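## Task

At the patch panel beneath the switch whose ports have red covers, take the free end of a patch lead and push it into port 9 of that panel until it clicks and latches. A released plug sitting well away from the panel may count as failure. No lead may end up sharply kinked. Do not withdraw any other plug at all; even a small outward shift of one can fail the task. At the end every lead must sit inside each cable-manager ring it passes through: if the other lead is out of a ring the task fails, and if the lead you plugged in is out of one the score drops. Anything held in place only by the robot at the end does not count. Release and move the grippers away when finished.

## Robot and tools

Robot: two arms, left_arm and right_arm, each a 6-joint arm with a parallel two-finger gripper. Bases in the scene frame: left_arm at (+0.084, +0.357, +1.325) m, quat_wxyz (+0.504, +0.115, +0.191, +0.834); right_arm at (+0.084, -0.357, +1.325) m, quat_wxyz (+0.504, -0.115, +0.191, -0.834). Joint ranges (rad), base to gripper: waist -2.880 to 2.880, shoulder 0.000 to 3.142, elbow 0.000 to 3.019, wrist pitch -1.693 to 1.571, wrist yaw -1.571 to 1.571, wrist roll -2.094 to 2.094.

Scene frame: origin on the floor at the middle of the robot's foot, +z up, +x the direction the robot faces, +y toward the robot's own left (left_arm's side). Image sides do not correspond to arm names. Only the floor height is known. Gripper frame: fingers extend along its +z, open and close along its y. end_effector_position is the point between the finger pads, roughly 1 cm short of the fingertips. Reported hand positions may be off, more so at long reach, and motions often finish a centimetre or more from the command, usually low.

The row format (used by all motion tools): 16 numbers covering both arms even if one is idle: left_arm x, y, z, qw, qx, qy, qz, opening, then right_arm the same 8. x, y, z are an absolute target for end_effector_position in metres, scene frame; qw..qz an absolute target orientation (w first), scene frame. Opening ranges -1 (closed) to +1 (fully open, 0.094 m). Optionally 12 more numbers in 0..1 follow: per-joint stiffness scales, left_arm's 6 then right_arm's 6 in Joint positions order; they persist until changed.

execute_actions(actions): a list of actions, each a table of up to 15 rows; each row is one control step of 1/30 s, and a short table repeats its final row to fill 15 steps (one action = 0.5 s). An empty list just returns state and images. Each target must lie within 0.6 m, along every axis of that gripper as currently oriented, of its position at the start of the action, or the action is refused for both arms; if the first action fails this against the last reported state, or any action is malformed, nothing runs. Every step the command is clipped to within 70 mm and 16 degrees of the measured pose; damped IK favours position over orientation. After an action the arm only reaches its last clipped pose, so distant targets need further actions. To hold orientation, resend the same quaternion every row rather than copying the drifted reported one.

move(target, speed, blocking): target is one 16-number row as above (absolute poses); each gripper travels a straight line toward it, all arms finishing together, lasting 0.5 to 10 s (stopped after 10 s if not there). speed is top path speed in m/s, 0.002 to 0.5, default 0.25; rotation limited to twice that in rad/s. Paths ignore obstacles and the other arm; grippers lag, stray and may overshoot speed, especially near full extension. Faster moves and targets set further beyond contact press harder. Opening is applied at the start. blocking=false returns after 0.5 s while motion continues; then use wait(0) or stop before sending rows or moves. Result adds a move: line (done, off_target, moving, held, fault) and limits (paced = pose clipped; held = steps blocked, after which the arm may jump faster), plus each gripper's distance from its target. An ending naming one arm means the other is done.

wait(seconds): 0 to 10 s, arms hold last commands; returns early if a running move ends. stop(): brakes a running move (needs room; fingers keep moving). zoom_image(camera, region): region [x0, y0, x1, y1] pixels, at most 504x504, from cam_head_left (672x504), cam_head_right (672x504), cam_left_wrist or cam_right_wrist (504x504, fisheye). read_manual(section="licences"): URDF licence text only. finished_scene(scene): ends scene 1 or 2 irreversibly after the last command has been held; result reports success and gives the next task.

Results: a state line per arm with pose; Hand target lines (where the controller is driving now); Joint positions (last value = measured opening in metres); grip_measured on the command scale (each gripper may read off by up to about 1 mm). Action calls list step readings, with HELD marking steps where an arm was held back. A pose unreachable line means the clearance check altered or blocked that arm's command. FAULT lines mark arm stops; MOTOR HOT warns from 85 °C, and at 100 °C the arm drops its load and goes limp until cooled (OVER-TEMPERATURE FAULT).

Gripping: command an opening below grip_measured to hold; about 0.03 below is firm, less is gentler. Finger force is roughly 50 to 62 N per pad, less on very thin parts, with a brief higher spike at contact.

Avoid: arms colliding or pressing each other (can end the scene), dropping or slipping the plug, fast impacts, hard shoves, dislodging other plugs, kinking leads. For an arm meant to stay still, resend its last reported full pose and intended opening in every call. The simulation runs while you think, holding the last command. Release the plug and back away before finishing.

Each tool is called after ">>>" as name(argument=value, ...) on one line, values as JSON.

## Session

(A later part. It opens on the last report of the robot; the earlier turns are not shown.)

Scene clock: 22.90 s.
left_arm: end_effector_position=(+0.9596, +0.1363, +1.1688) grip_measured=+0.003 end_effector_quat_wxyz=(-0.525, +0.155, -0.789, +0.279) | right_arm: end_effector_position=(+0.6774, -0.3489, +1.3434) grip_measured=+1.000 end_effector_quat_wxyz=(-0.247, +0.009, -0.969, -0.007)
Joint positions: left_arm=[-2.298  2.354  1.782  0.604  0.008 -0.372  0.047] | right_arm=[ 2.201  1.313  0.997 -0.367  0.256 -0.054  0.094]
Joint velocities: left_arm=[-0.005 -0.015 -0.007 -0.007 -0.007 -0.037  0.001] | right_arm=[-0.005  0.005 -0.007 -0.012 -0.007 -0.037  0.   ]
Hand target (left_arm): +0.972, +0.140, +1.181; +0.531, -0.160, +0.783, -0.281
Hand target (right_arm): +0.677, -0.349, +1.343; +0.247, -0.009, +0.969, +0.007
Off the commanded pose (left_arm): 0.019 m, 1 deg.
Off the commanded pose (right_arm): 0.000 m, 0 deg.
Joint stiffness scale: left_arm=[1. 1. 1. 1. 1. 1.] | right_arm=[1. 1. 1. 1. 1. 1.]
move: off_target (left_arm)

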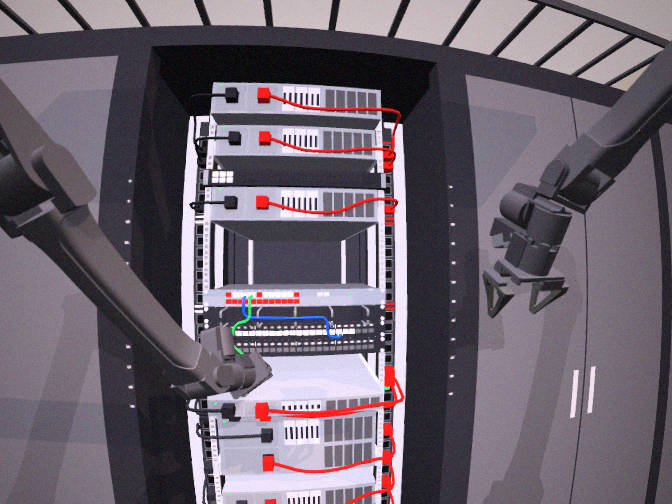

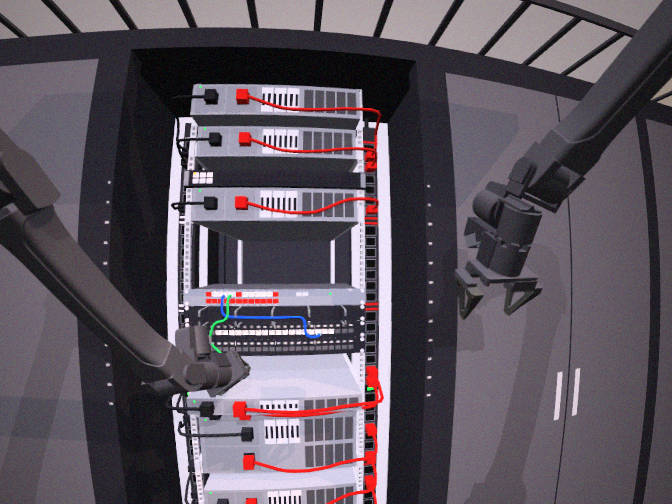

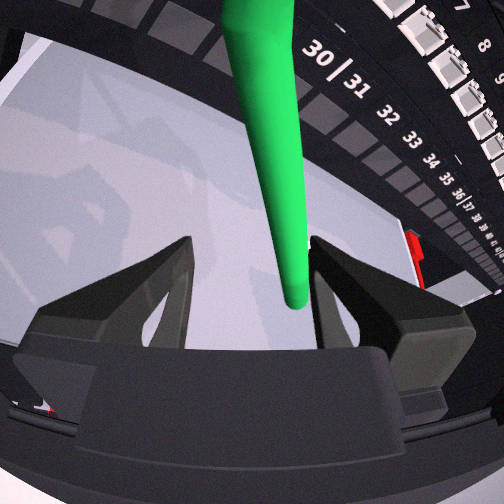

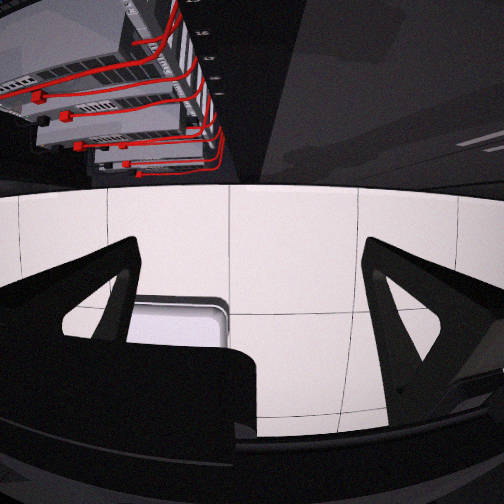

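>>> move(target=[0.90,0.16,1.20,0.531,-0.1605,0.7835,-0.2806,0.0,0.6774,-0.3489,1.3434,-0.247,0.009,-0.969,-0.007,1], speed=0.1)

>>> move(target=[0.925,0.16,1.205,0.452,0.674,0.431,0.395,-0.3,0.6774,-0.3489,1.3434,-0.247,0.009,-0.969,-0.007,1], speed=0.4)

Scene clock: 24.43 s.
left_arm: end_effector_position=(+0.8950, +0.1547, +1.1867) grip_measured=+0.003 end_effector_quat_wxyz=(+0.517, -0.155, +0.794, -0.278) | right_arm: end_effector_position=(+0.6774, -0.3489, +1.3434) grip_measured=+1.000 end_effector_quat_wxyz=(-0.247, +0.009, -0.969, -0.007)
Joint positions: left_arm=[-2.298  2.206  1.488  0.731  0.007 -0.375  0.047] | right_arm=[ 2.201  1.313  0.997 -0.367  0.256 -0.054  0.094]
Joint velocities: left_arm=[-0.015  0.005 -0.022  0.022 -0.051 -0.022 -0.   ] | right_arm=[ 0.005 -0.005  0.012 -0.017  0.007 -0.022  0.   ]
Hand target (left_arm): +0.900, +0.159, +1.200; +0.531, -0.161, +0.783, -0.281
Hand target (right_arm): +0.677, -0.349, +1.343; +0.247, -0.009, +0.969, +0.007
Off the commanded pose (left_arm): 0.015 m, 2 deg.
Off the commanded pose (right_arm): 0.000 m, 0 deg.
Joint stiffness scale: left_arm=[1. 1. 1. 1. 1. 1.] | right_arm=[1. 1. 1. 1. 1. 1.]
move: off_target (left_arm)

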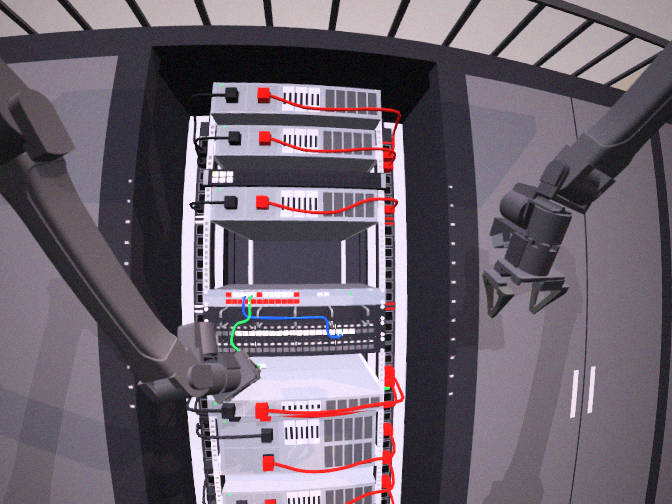

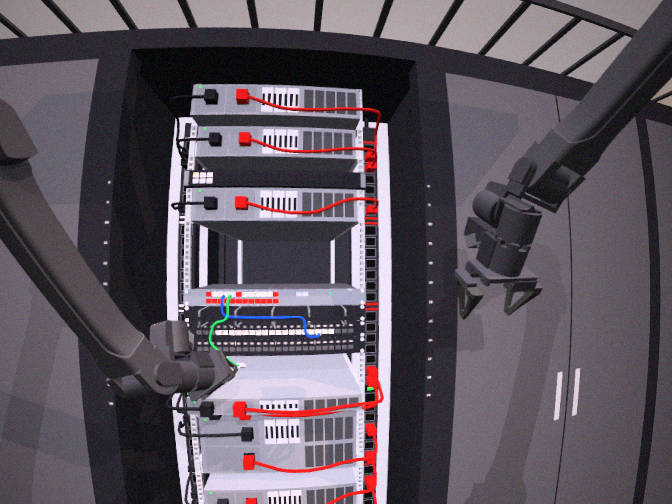

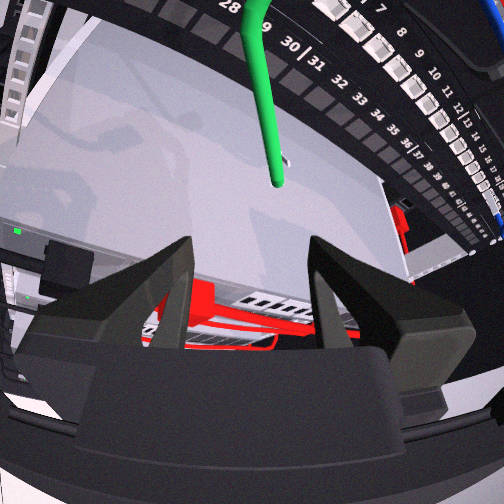

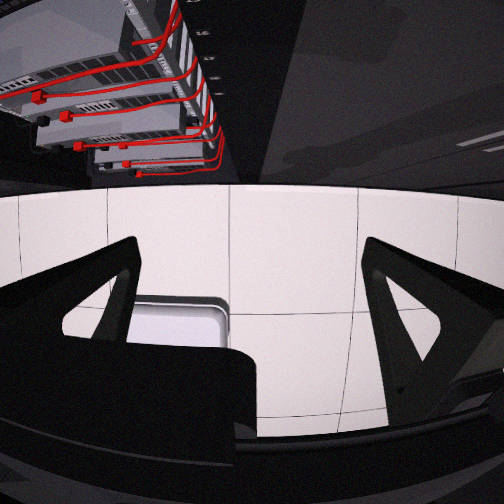

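Scene clock: 28.10 s.
left_arm: end_effector_position=(+0.9101, +0.1553, +1.1986) grip_measured=-0.297 end_effector_quat_wxyz=(+0.452, +0.676, +0.434, +0.386) | right_arm: end_effector_position=(+0.6774, -0.3489, +1.3434) grip_measured=+1.000 end_effector_quat_wxyz=(-0.247, +0.009, -0.969, -0.007)
Joint positions: left_arm=[-2.298  2.206  1.527  0.712  0.007  2.016  0.033] | right_arm=[ 2.201  1.313  0.997 -0.367  0.256 -0.054  0.094]
Joint velocities: left_arm=[-0.005 -0.015  0.012 -0.002 -0.037  0.022 -0.   ] | right_arm=[ 0.015 -0.005  0.002  0.017 -0.007 -0.022  0.   ]
Hand target (left_arm): +0.924, +0.160, +1.205; +0.452, +0.674, +0.431, +0.395
Hand target (right_arm): +0.677, -0.349, +1.343; +0.247, -0.009, +0.969, +0.007
Off the commanded pose (left_arm): 0.017 m, 1 deg.
Off the commanded pose (right_arm): 0.000 m, 0 deg.
Joint stiffness scale: left_arm=[1. 1. 1. 1. 1. 1.] | right_arm=[1. 1. 1. 1. 1. 1.]
move: off_target (left_arm)

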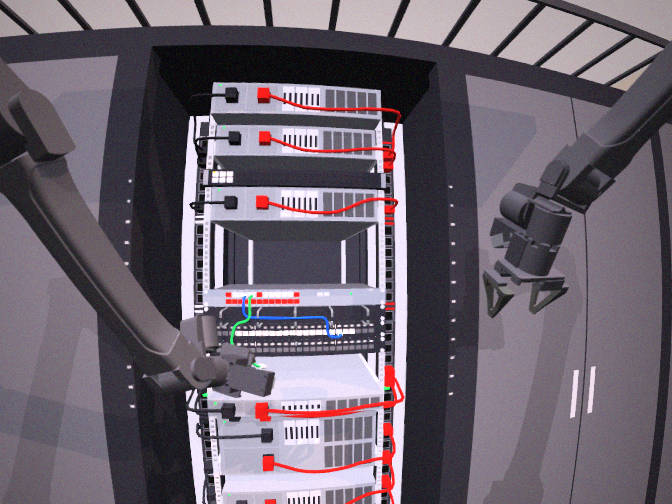

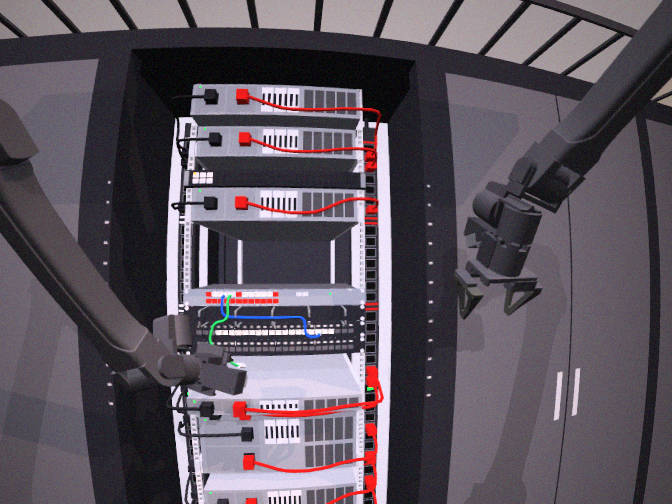

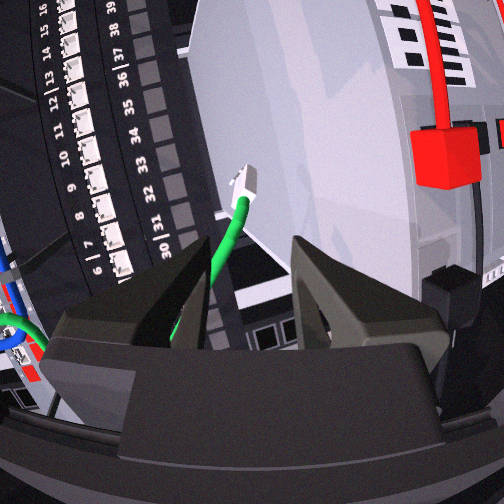

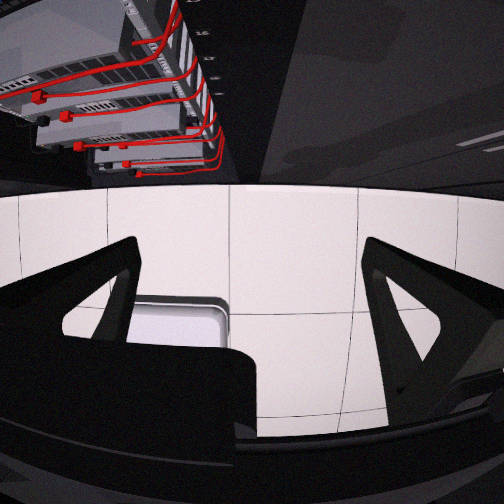

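>>> move(target=[0.970,0.144,1.188,0.452,0.674,0.431,0.395,-0.3,0.6774,-0.3489,1.3434,-0.247,0.009,-0.969,-0.007,1], speed=0.04)

Scene clock: 30.10 s.
left_arm: end_effector_position=(+0.9593, +0.1431, +1.1901) grip_measured=-0.297 end_effector_quat_wxyz=(+0.454, +0.674, +0.433, +0.391) | right_arm: end_effector_position=(+0.6774, -0.3489, +1.3434) grip_measured=+1.000 end_effector_quat_wxyz=(-0.247, +0.009, -0.969, -0.007)
Joint positions: left_arm=[-2.298  2.307  1.743  0.608  0.007  2.018  0.033] | right_arm=[ 2.201  1.313  0.997 -0.367  0.256 -0.054  0.094]
Joint velocities: left_arm=[-0.005 -0.005 -0.002 -0.002  0.007  0.037 -0.001] | right_arm=[ 0.005 -0.005 -0.017  0.007 -0.037  0.051  0.   ]
Hand target (left_arm): +0.969, +0.145, +1.189; +0.452, +0.674, +0.431, +0.395
Hand target (right_arm): +0.677, -0.349, +1.343; +0.247, -0.009, +0.969, +0.007
Off the commanded pose (left_arm): 0.011 m, 1 deg.
Off the commanded pose (right_arm): 0.000 m, 0 deg.
Joint stiffness scale: left_arm=[1. 1. 1. 1. 1. 1.] | right_arm=[1. 1. 1. 1. 1. 1.]
move: off_target (left_arm)

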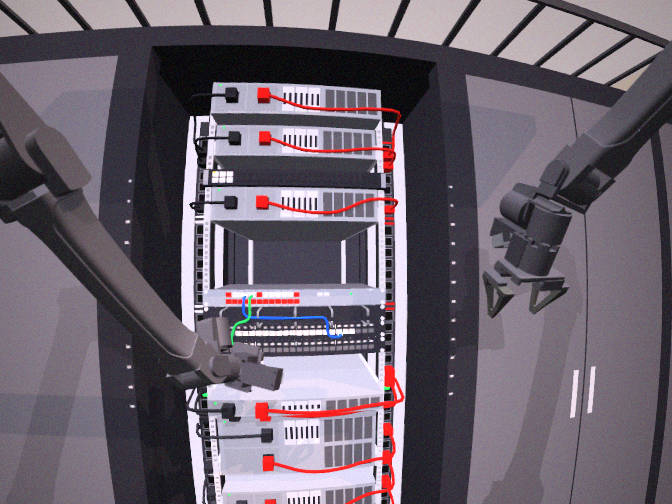

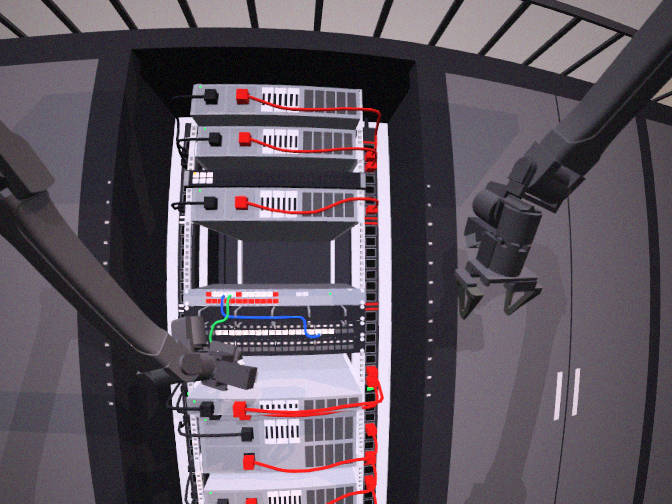

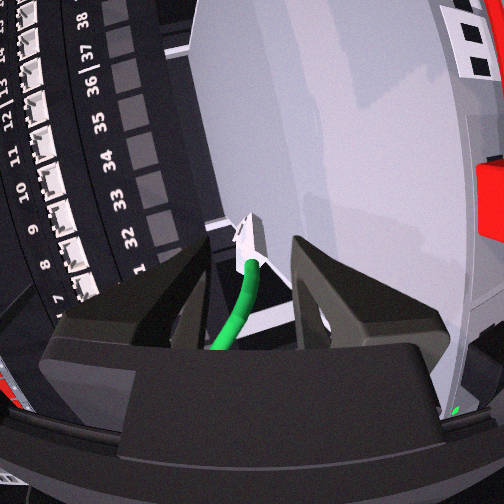

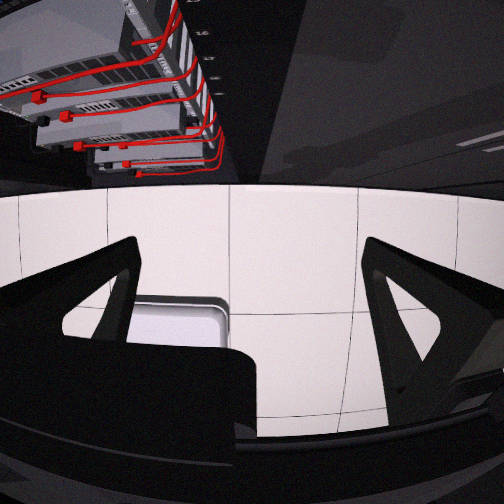

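>>> zoom_image(camera="cam_left_wrist", region=[190, 195, 320, 325])

>>> zoom_image(camera="cam_head_right", region=[190, 320, 280, 400])

Region (190, 195, 320, 325) of cam_left_wrist's 504x504 image, scaled by 3.877, with more detail than that image has.

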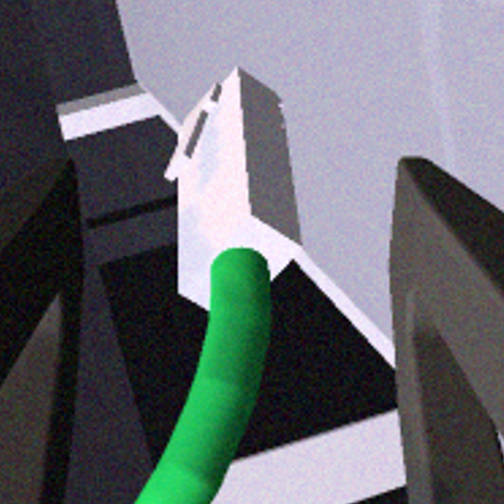

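Region (190, 320, 280, 400) of cam_head_right's 672x504 image, scaled by 5.600, with more detail than that image has.

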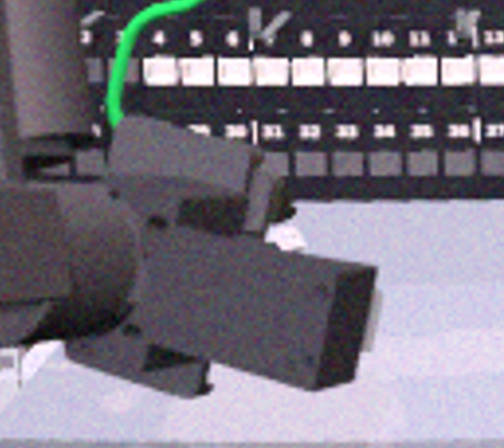

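>>> move(target=[0.966,0.136,1.188,0.452,0.674,0.431,0.395,-0.62,0.6774,-0.3489,1.3434,-0.247,0.009,-0.969,-0.007,1], speed=0.03)

>>> zoom_image(camera="cam_left_wrist", region=[190, 195, 320, 325])

Scene clock: 31.47 s.
left_arm: end_effector_position=(+0.9596, +0.1446, +1.1896) grip_measured=-0.617 end_effector_quat_wxyz=(+0.451, +0.673, +0.435, +0.393) | right_arm: end_effector_position=(+0.6774, -0.3489, +1.3434) grip_measured=+1.000 end_effector_quat_wxyz=(-0.247, +0.009, -0.969, -0.007)
Joint positions: left_arm=[-2.298  2.307  1.743  0.608 -0.002  2.02   0.018] | right_arm=[ 2.201  1.313  0.997 -0.367  0.256 -0.054  0.094]
Joint velocities: left_arm=[0.005 0.005 0.002 0.002 0.037 0.081 0.001] | right_arm=[-0.015 -0.015 -0.017 -0.007 -0.037  0.007  0.   ]
Hand target (left_arm): +0.965, +0.136, +1.188; +0.452, +0.674, +0.431, +0.395
Hand target (right_arm): +0.677, -0.349, +1.343; +0.247, -0.009, +0.969, +0.007
Off the commanded pose (left_arm): 0.011 m, 1 deg.
Off the commanded pose (right_arm): 0.000 m, 0 deg.
Joint stiffness scale: left_arm=[1. 1. 1. 1. 1. 1.] | right_arm=[1. 1. 1. 1. 1. 1.]
move: off_target (left_arm)

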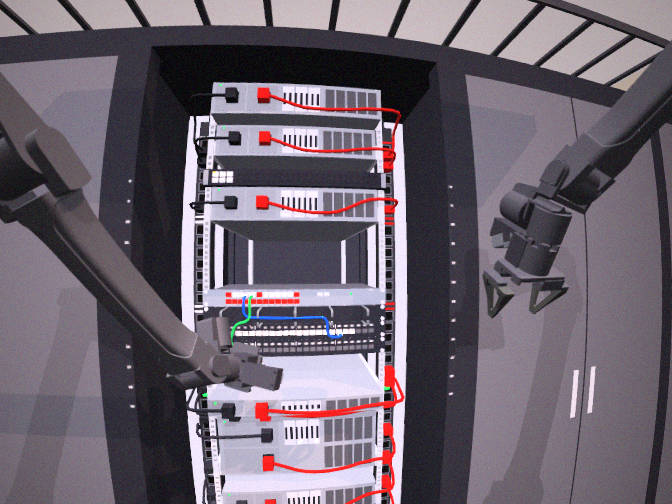

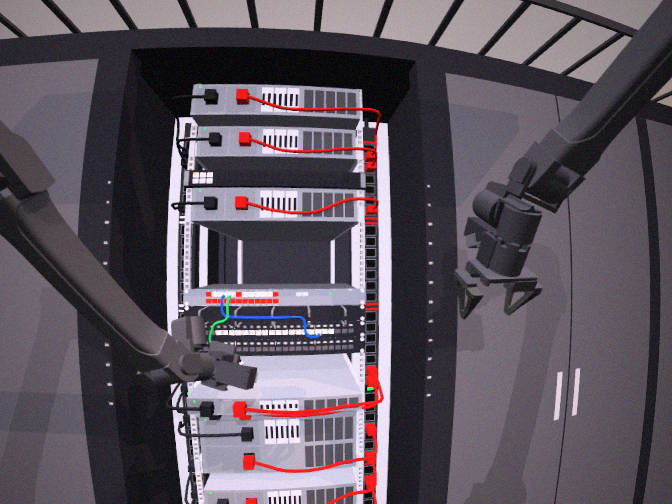

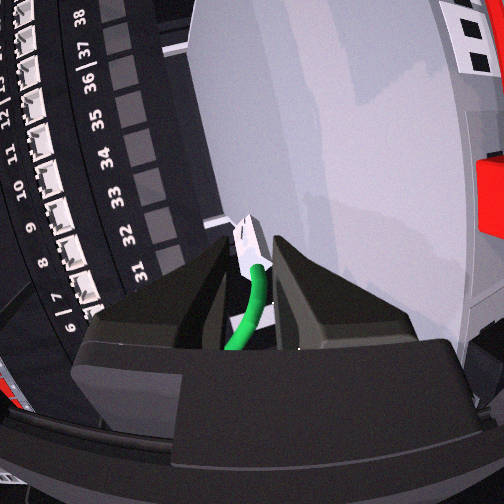

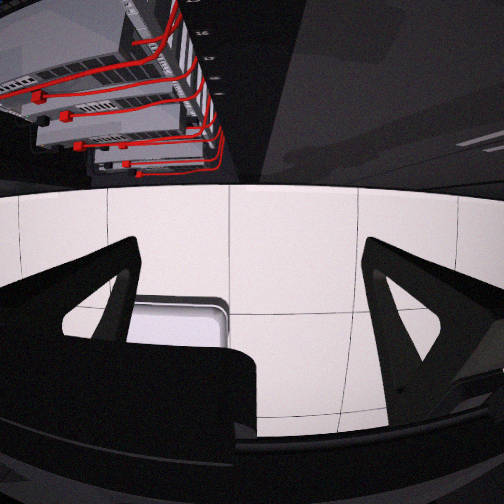

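Region (190, 195, 320, 325) of cam_left_wrist's 504x504 image, scaled by 3.877, with more detail than that image has.

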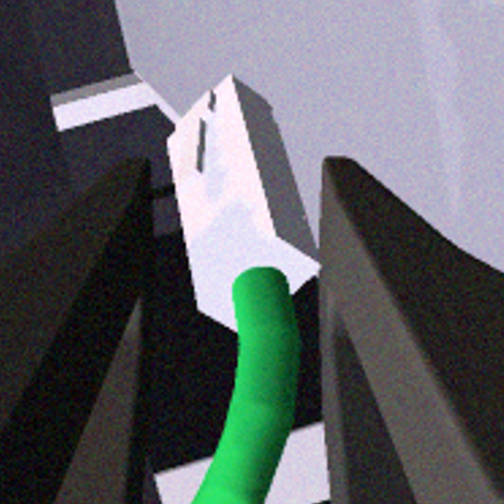

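>>> move(target=[0.966,0.136,1.188,0.452,0.674,0.431,0.395,-0.86,0.6774,-0.3489,1.3434,-0.247,0.009,-0.969,-0.007,1], speed=0.03)

>>> zoom_image(camera="cam_left_wrist", region=[190, 195, 320, 325])

Scene clock: 32.47 s.
left_arm: end_effector_position=(+0.9596, +0.1446, +1.1896) grip_measured=-0.850 end_effector_quat_wxyz=(+0.450, +0.674, +0.434, +0.394) | right_arm: end_effector_position=(+0.6774, -0.3489, +1.3434) grip_measured=+1.000 end_effector_quat_wxyz=(-0.247, +0.009, -0.969, -0.007)
Joint positions: left_arm=[-2.298  2.307  1.743  0.608 -0.002  2.024  0.007] | right_arm=[ 2.201  1.313  0.997 -0.367  0.256 -0.054  0.094]
Joint velocities: left_arm=[-0.005 -0.005 -0.002 -0.002  0.022 -0.066  0.   ] | right_arm=[-0.005  0.005 -0.027 -0.002  0.022 -0.007  0.   ]
Hand target (left_arm): +0.965, +0.136, +1.188; +0.452, +0.674, +0.431, +0.395
Hand target (right_arm): +0.677, -0.349, +1.343; +0.247, -0.009, +0.969, +0.007
Off the commanded pose (left_arm): 0.011 m, 0 deg.
Off the commanded pose (right_arm): 0.000 m, 0 deg.
Joint stiffness scale: left_arm=[1. 1. 1. 1. 1. 1.] | right_arm=[1. 1. 1. 1. 1. 1.]
move: off_target (left_arm)

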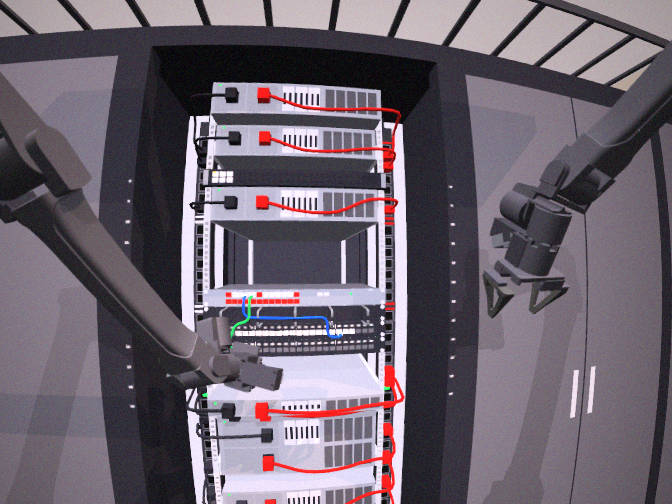

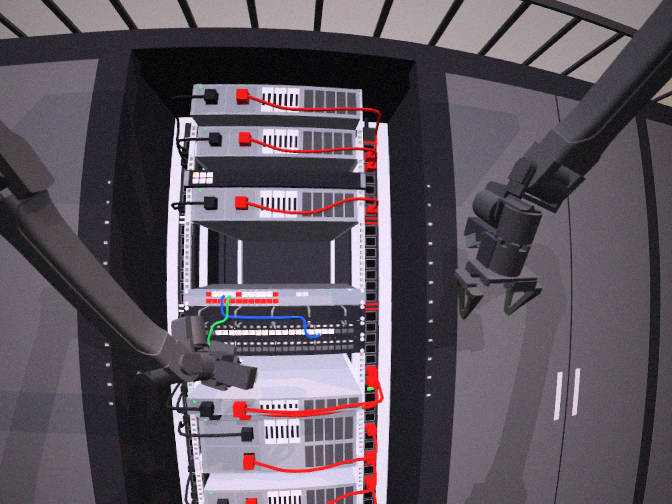

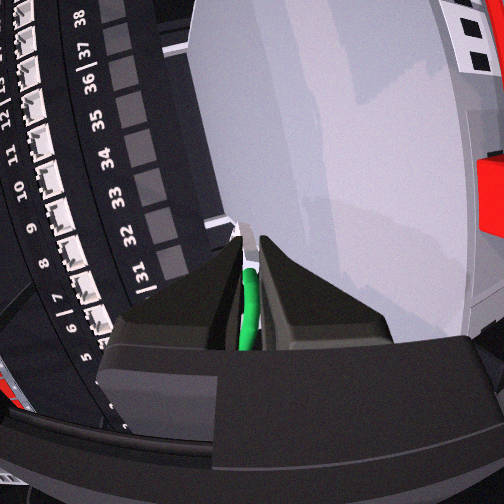

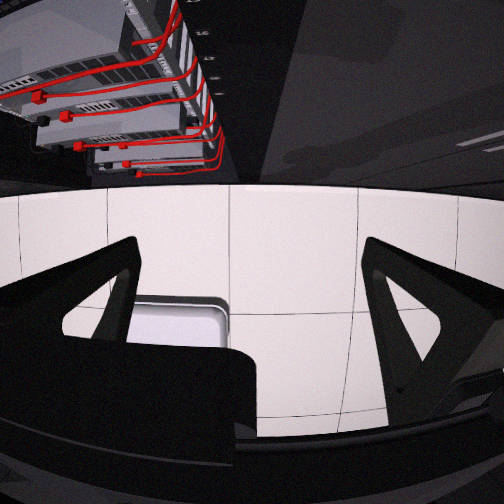

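Region (190, 195, 320, 325) of cam_left_wrist's 504x504 image, scaled by 3.877, with more detail than that image has.

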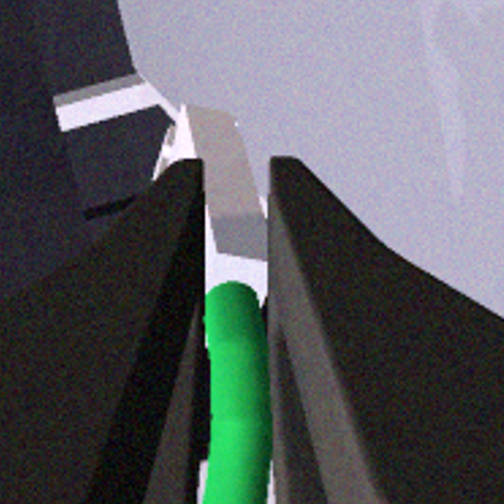

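>>> move(target=[0.966,0.145,1.188,0.452,0.674,0.431,0.395,-0.66,0.6774,-0.3489,1.3434,-0.247,0.009,-0.969,-0.007,1], speed=0.03)

>>> move(target=[0.983,0.152,1.186,0.452,0.674,0.431,0.395,-0.66,0.6774,-0.3489,1.3434,-0.247,0.009,-0.969,-0.007,1], speed=0.02)

>>> zoom_image(camera="cam_left_wrist", region=[190, 195, 320, 325])

Scene clock: 33.43 s.
left_arm: end_effector_position=(+0.9594, +0.1436, +1.1899) grip_measured=-0.663 end_effector_quat_wxyz=(+0.452, +0.675, +0.432, +0.393) | right_arm: end_effector_position=(+0.6774, -0.3489, +1.3434) grip_measured=+1.000 end_effector_quat_wxyz=(-0.247, +0.009, -0.969, -0.007)
Joint positions: left_arm=[-2.298  2.307  1.743  0.608  0.004  2.024  0.016] | right_arm=[ 2.201  1.313  0.997 -0.367  0.256 -0.054  0.094]
Joint velocities: left_arm=[-0.024 -0.005 -0.017 -0.017 -0.022 -0.051  0.001] | right_arm=[-0.034 -0.005  0.012 -0.002 -0.007 -0.037  0.   ]
Hand target (left_arm): +0.966, +0.145, +1.188; +0.452, +0.674, +0.431, +0.395
Hand target (right_arm): +0.677, -0.349, +1.343; +0.247, -0.009, +0.969, +0.007
Off the commanded pose (left_arm): 0.007 m, 0 deg.
Off the commanded pose (right_arm): 0.000 m, 0 deg.
Joint stiffness scale: left_arm=[1. 1. 1. 1. 1. 1.] | right_arm=[1. 1. 1. 1. 1. 1.]
move: done

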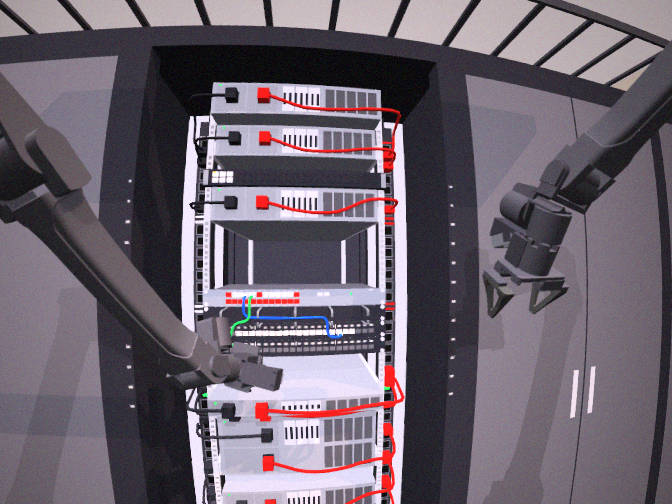

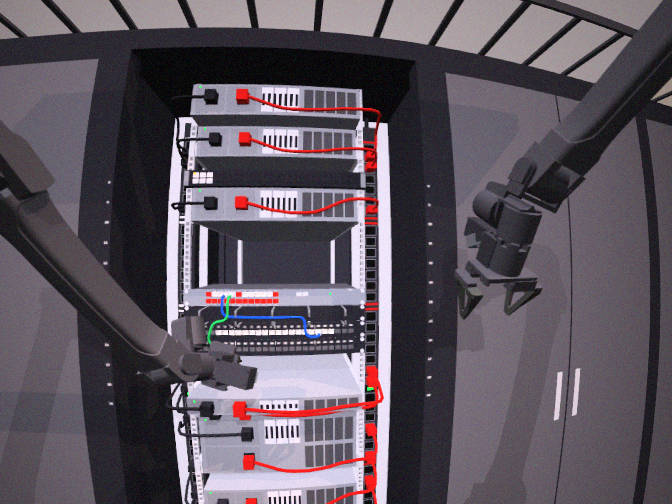

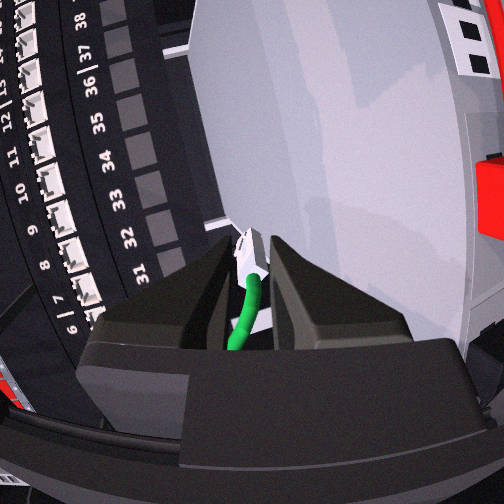

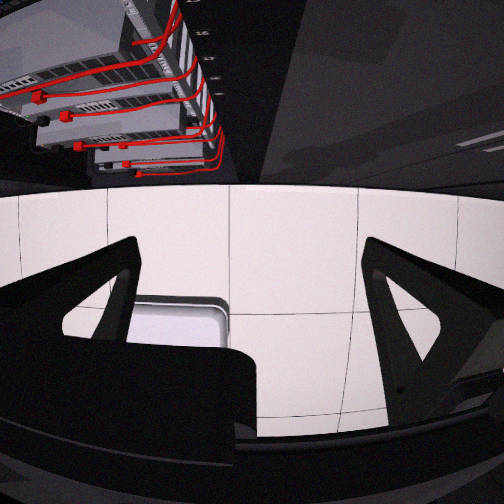

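Scene clock: 34.93 s.
left_arm: end_effector_position=(+0.9691, +0.1396, +1.1914) grip_measured=-0.663 end_effector_quat_wxyz=(+0.457, +0.676, +0.428, +0.389) | right_arm: end_effector_position=(+0.6774, -0.3489, +1.3434) grip_measured=+1.000 end_effector_quat_wxyz=(-0.247, +0.009, -0.969, -0.007)
Joint positions: left_arm=[-2.298  2.322  1.788  0.578  0.019  2.024  0.016] | right_arm=[ 2.201  1.313  0.997 -0.367  0.256 -0.054  0.094]
Joint velocities: left_arm=[-0.005 -0.005 -0.002  0.002  0.007 -0.037 -0.   ] | right_arm=[ 0.005 -0.015 -0.012 -0.012 -0.037  0.037  0.   ]
Hand target (left_arm): +0.981, +0.153, +1.187; +0.452, +0.674, +0.431, +0.395
Hand target (right_arm): +0.677, -0.349, +1.343; +0.247, -0.009, +0.969, +0.007
Off the commanded pose (left_arm): 0.019 m, 1 deg.
Off the commanded pose (right_arm): 0.000 m, 0 deg.
Joint stiffness scale: left_arm=[1. 1. 1. 1. 1. 1.] | right_arm=[1. 1. 1. 1. 1. 1.]
move: off_target (left_arm)

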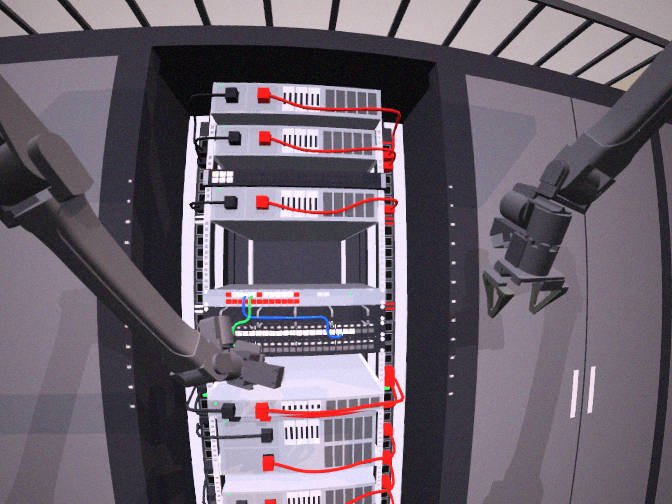

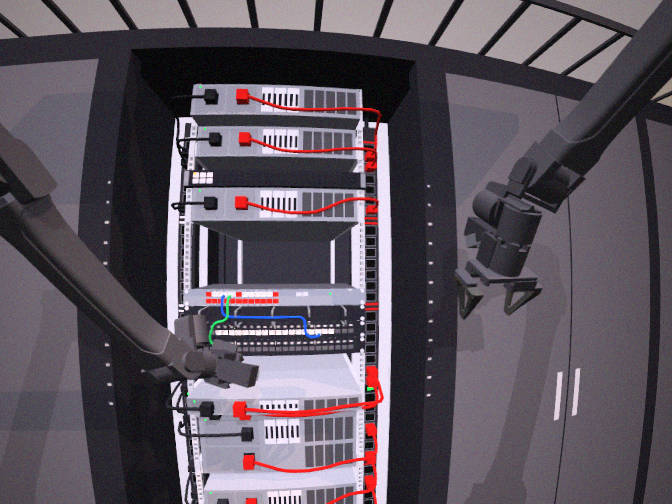

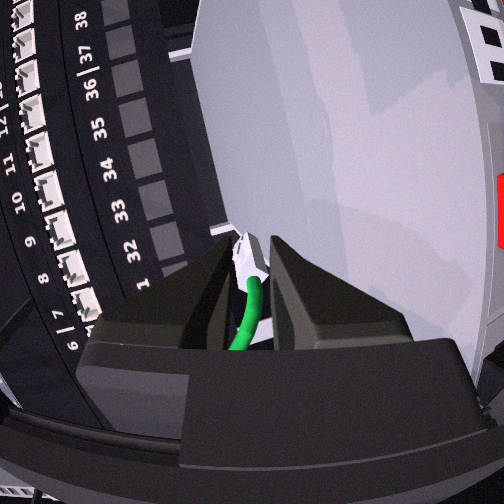

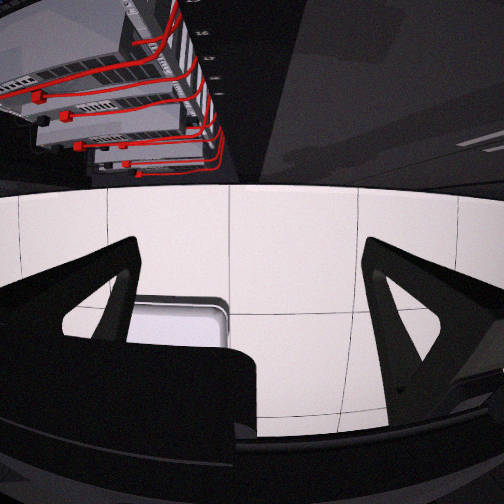

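Region (190, 195, 320, 325) of cam_left_wrist's 504x504 image, scaled by 3.877, with more detail than that image has.

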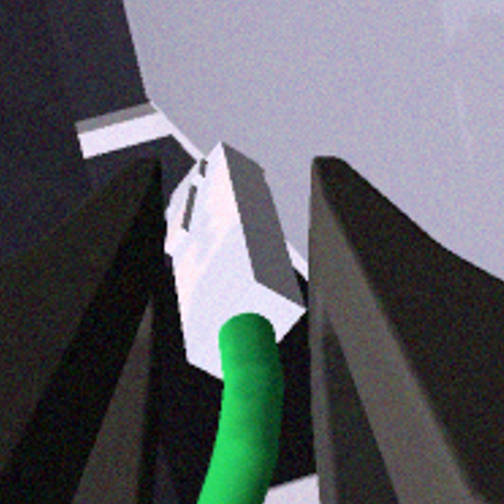

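>>> move(target=[0.972,0.166,1.189,0.452,0.674,0.431,0.395,-0.5,0.6774,-0.3489,1.3434,-0.247,0.009,-0.969,-0.007,1], speed=0.02)

>>> zoom_image(camera="cam_left_wrist", region=[190, 195, 320, 325])

Scene clock: 36.90 s.
left_arm: end_effector_position=(+0.9648, +0.1451, +1.1829) grip_measured=-0.503 end_effector_quat_wxyz=(+0.455, +0.680, +0.428, +0.384) | right_arm: end_effector_position=(+0.6774, -0.3489, +1.3434) grip_measured=+1.000 end_effector_quat_wxyz=(-0.247, +0.009, -0.969, -0.007)
Joint positions: left_arm=[-2.288  2.323  1.774  0.578  0.032  2.024  0.023] | right_arm=[ 2.201  1.313  0.997 -0.367  0.256 -0.054  0.094]
Joint velocities: left_arm=[ 0.005 -0.015 -0.007 -0.002 -0.051 -0.095 -0.   ] | right_arm=[-0.015 -0.005 -0.012 -0.002 -0.037 -0.037  0.   ]
Hand target (left_arm): +0.972, +0.166, +1.189; +0.452, +0.674, +0.431, +0.395
Hand target (right_arm): +0.677, -0.349, +1.343; +0.247, -0.009, +0.969, +0.007
Off the commanded pose (left_arm): 0.023 m, 2 deg.
Off the commanded pose (right_arm): 0.000 m, 0 deg.
Joint stiffness scale: left_arm=[1. 1. 1. 1. 1. 1.] | right_arm=[1. 1. 1. 1. 1. 1.]
move: off_target (left_arm)

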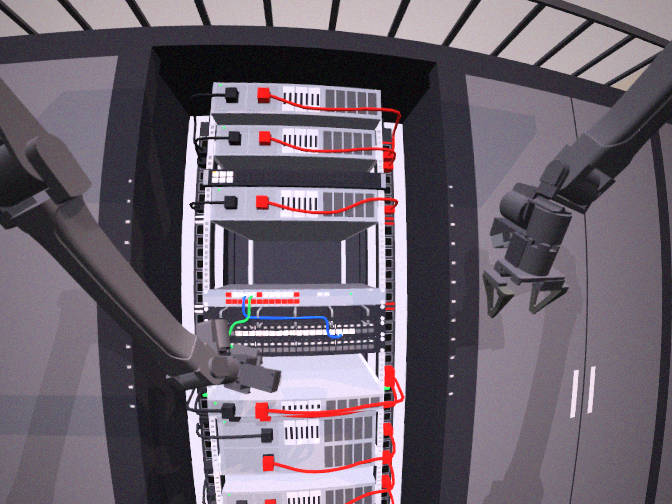

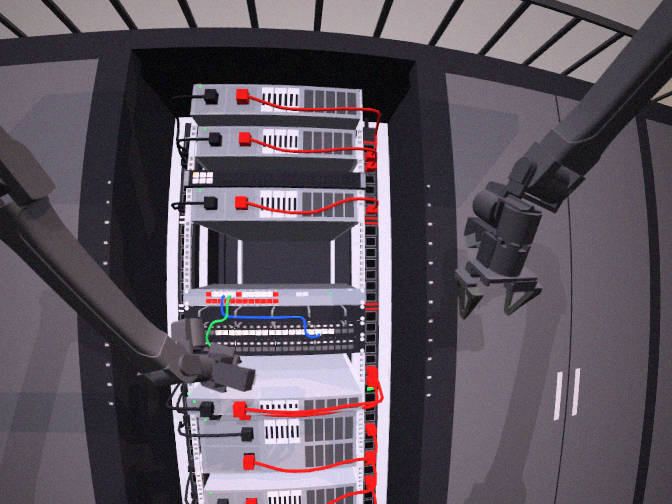

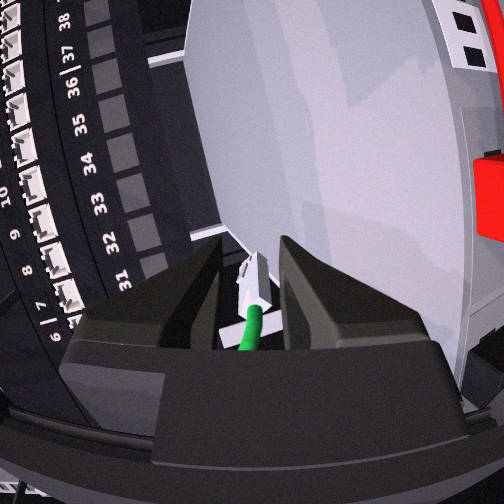

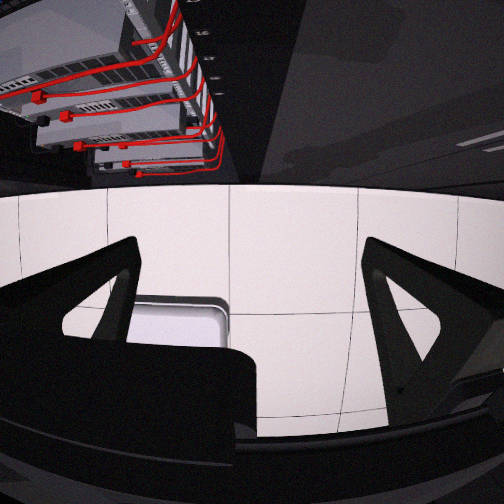

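Region (190, 195, 320, 325) of cam_left_wrist's 504x504 image, scaled by 3.877, with more detail than that image has.

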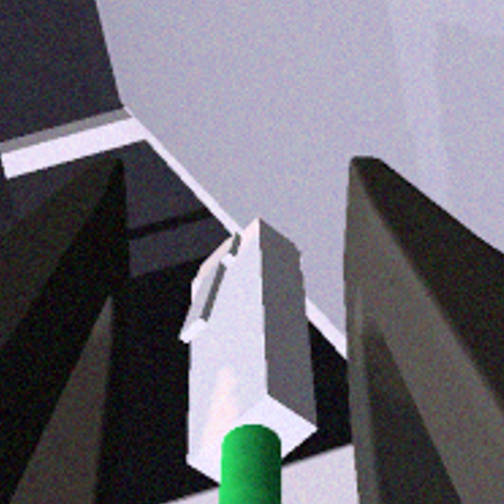

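>>> move(target=[0.905,0.135,1.205,0.413,0.607,0.528,0.428,-0.15,0.6774,-0.3489,1.3434,-0.247,0.009,-0.969,-0.007,1], speed=0.06)

Scene clock: 40.43 s.
left_arm: end_effector_position=(+0.9005, +0.1457, +1.1771) grip_measured=-0.153 end_effector_quat_wxyz=(+0.392, +0.623, +0.532, +0.419) | right_arm: end_effector_position=(+0.6774, -0.3489, +1.3434) grip_measured=+1.000 end_effector_quat_wxyz=(-0.247, +0.009, -0.969, -0.007)
Joint positions: left_arm=[-2.365  2.268  1.554  0.761 -0.3    1.918  0.04 ] | right_arm=[ 2.201  1.313  0.997 -0.367  0.256 -0.054  0.094]
Joint velocities: left_arm=[-0.005 -0.015 -0.012 -0.007 -0.037  0.022 -0.   ] | right_arm=[ 0.015  0.005 -0.002  0.012  0.022  0.007  0.   ]
Hand target (left_arm): +0.905, +0.135, +1.205; +0.413, +0.607, +0.528, +0.427
Hand target (right_arm): +0.677, -0.349, +1.343; +0.247, -0.009, +0.969, +0.007
Off the commanded pose (left_arm): 0.030 m, 3 deg.
Off the commanded pose (right_arm): 0.000 m, 0 deg.
Joint stiffness scale: left_arm=[1. 1. 1. 1. 1. 1.] | right_arm=[1. 1. 1. 1. 1. 1.]
move: off_target (left_arm)

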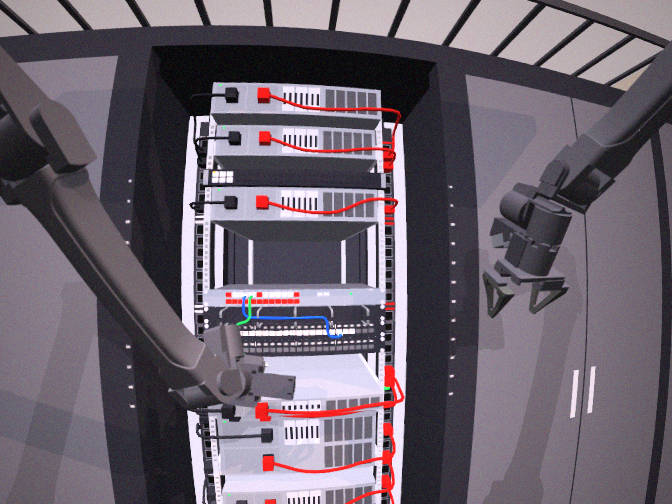

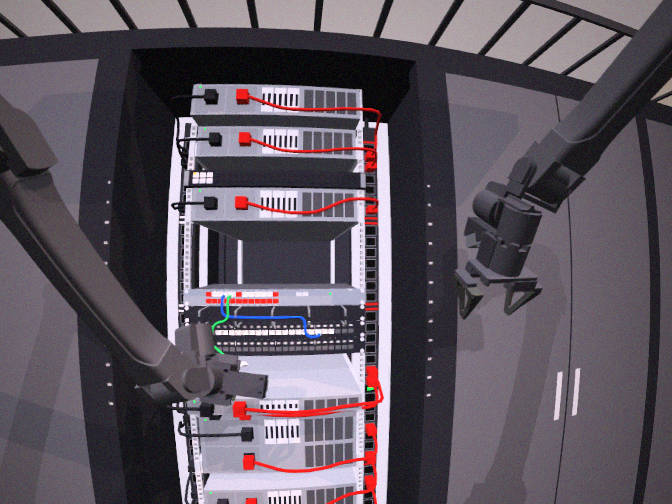

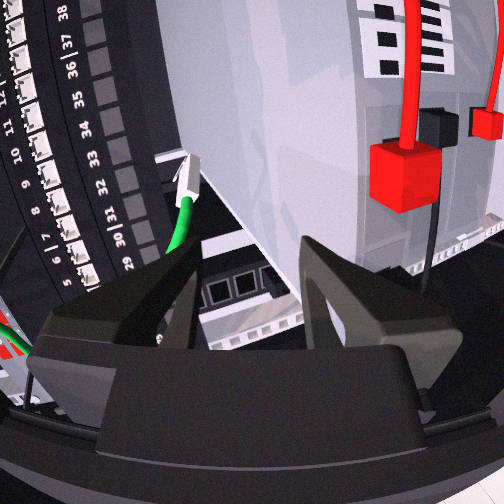

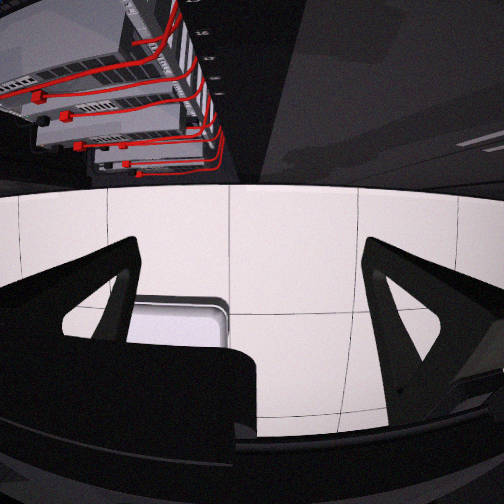

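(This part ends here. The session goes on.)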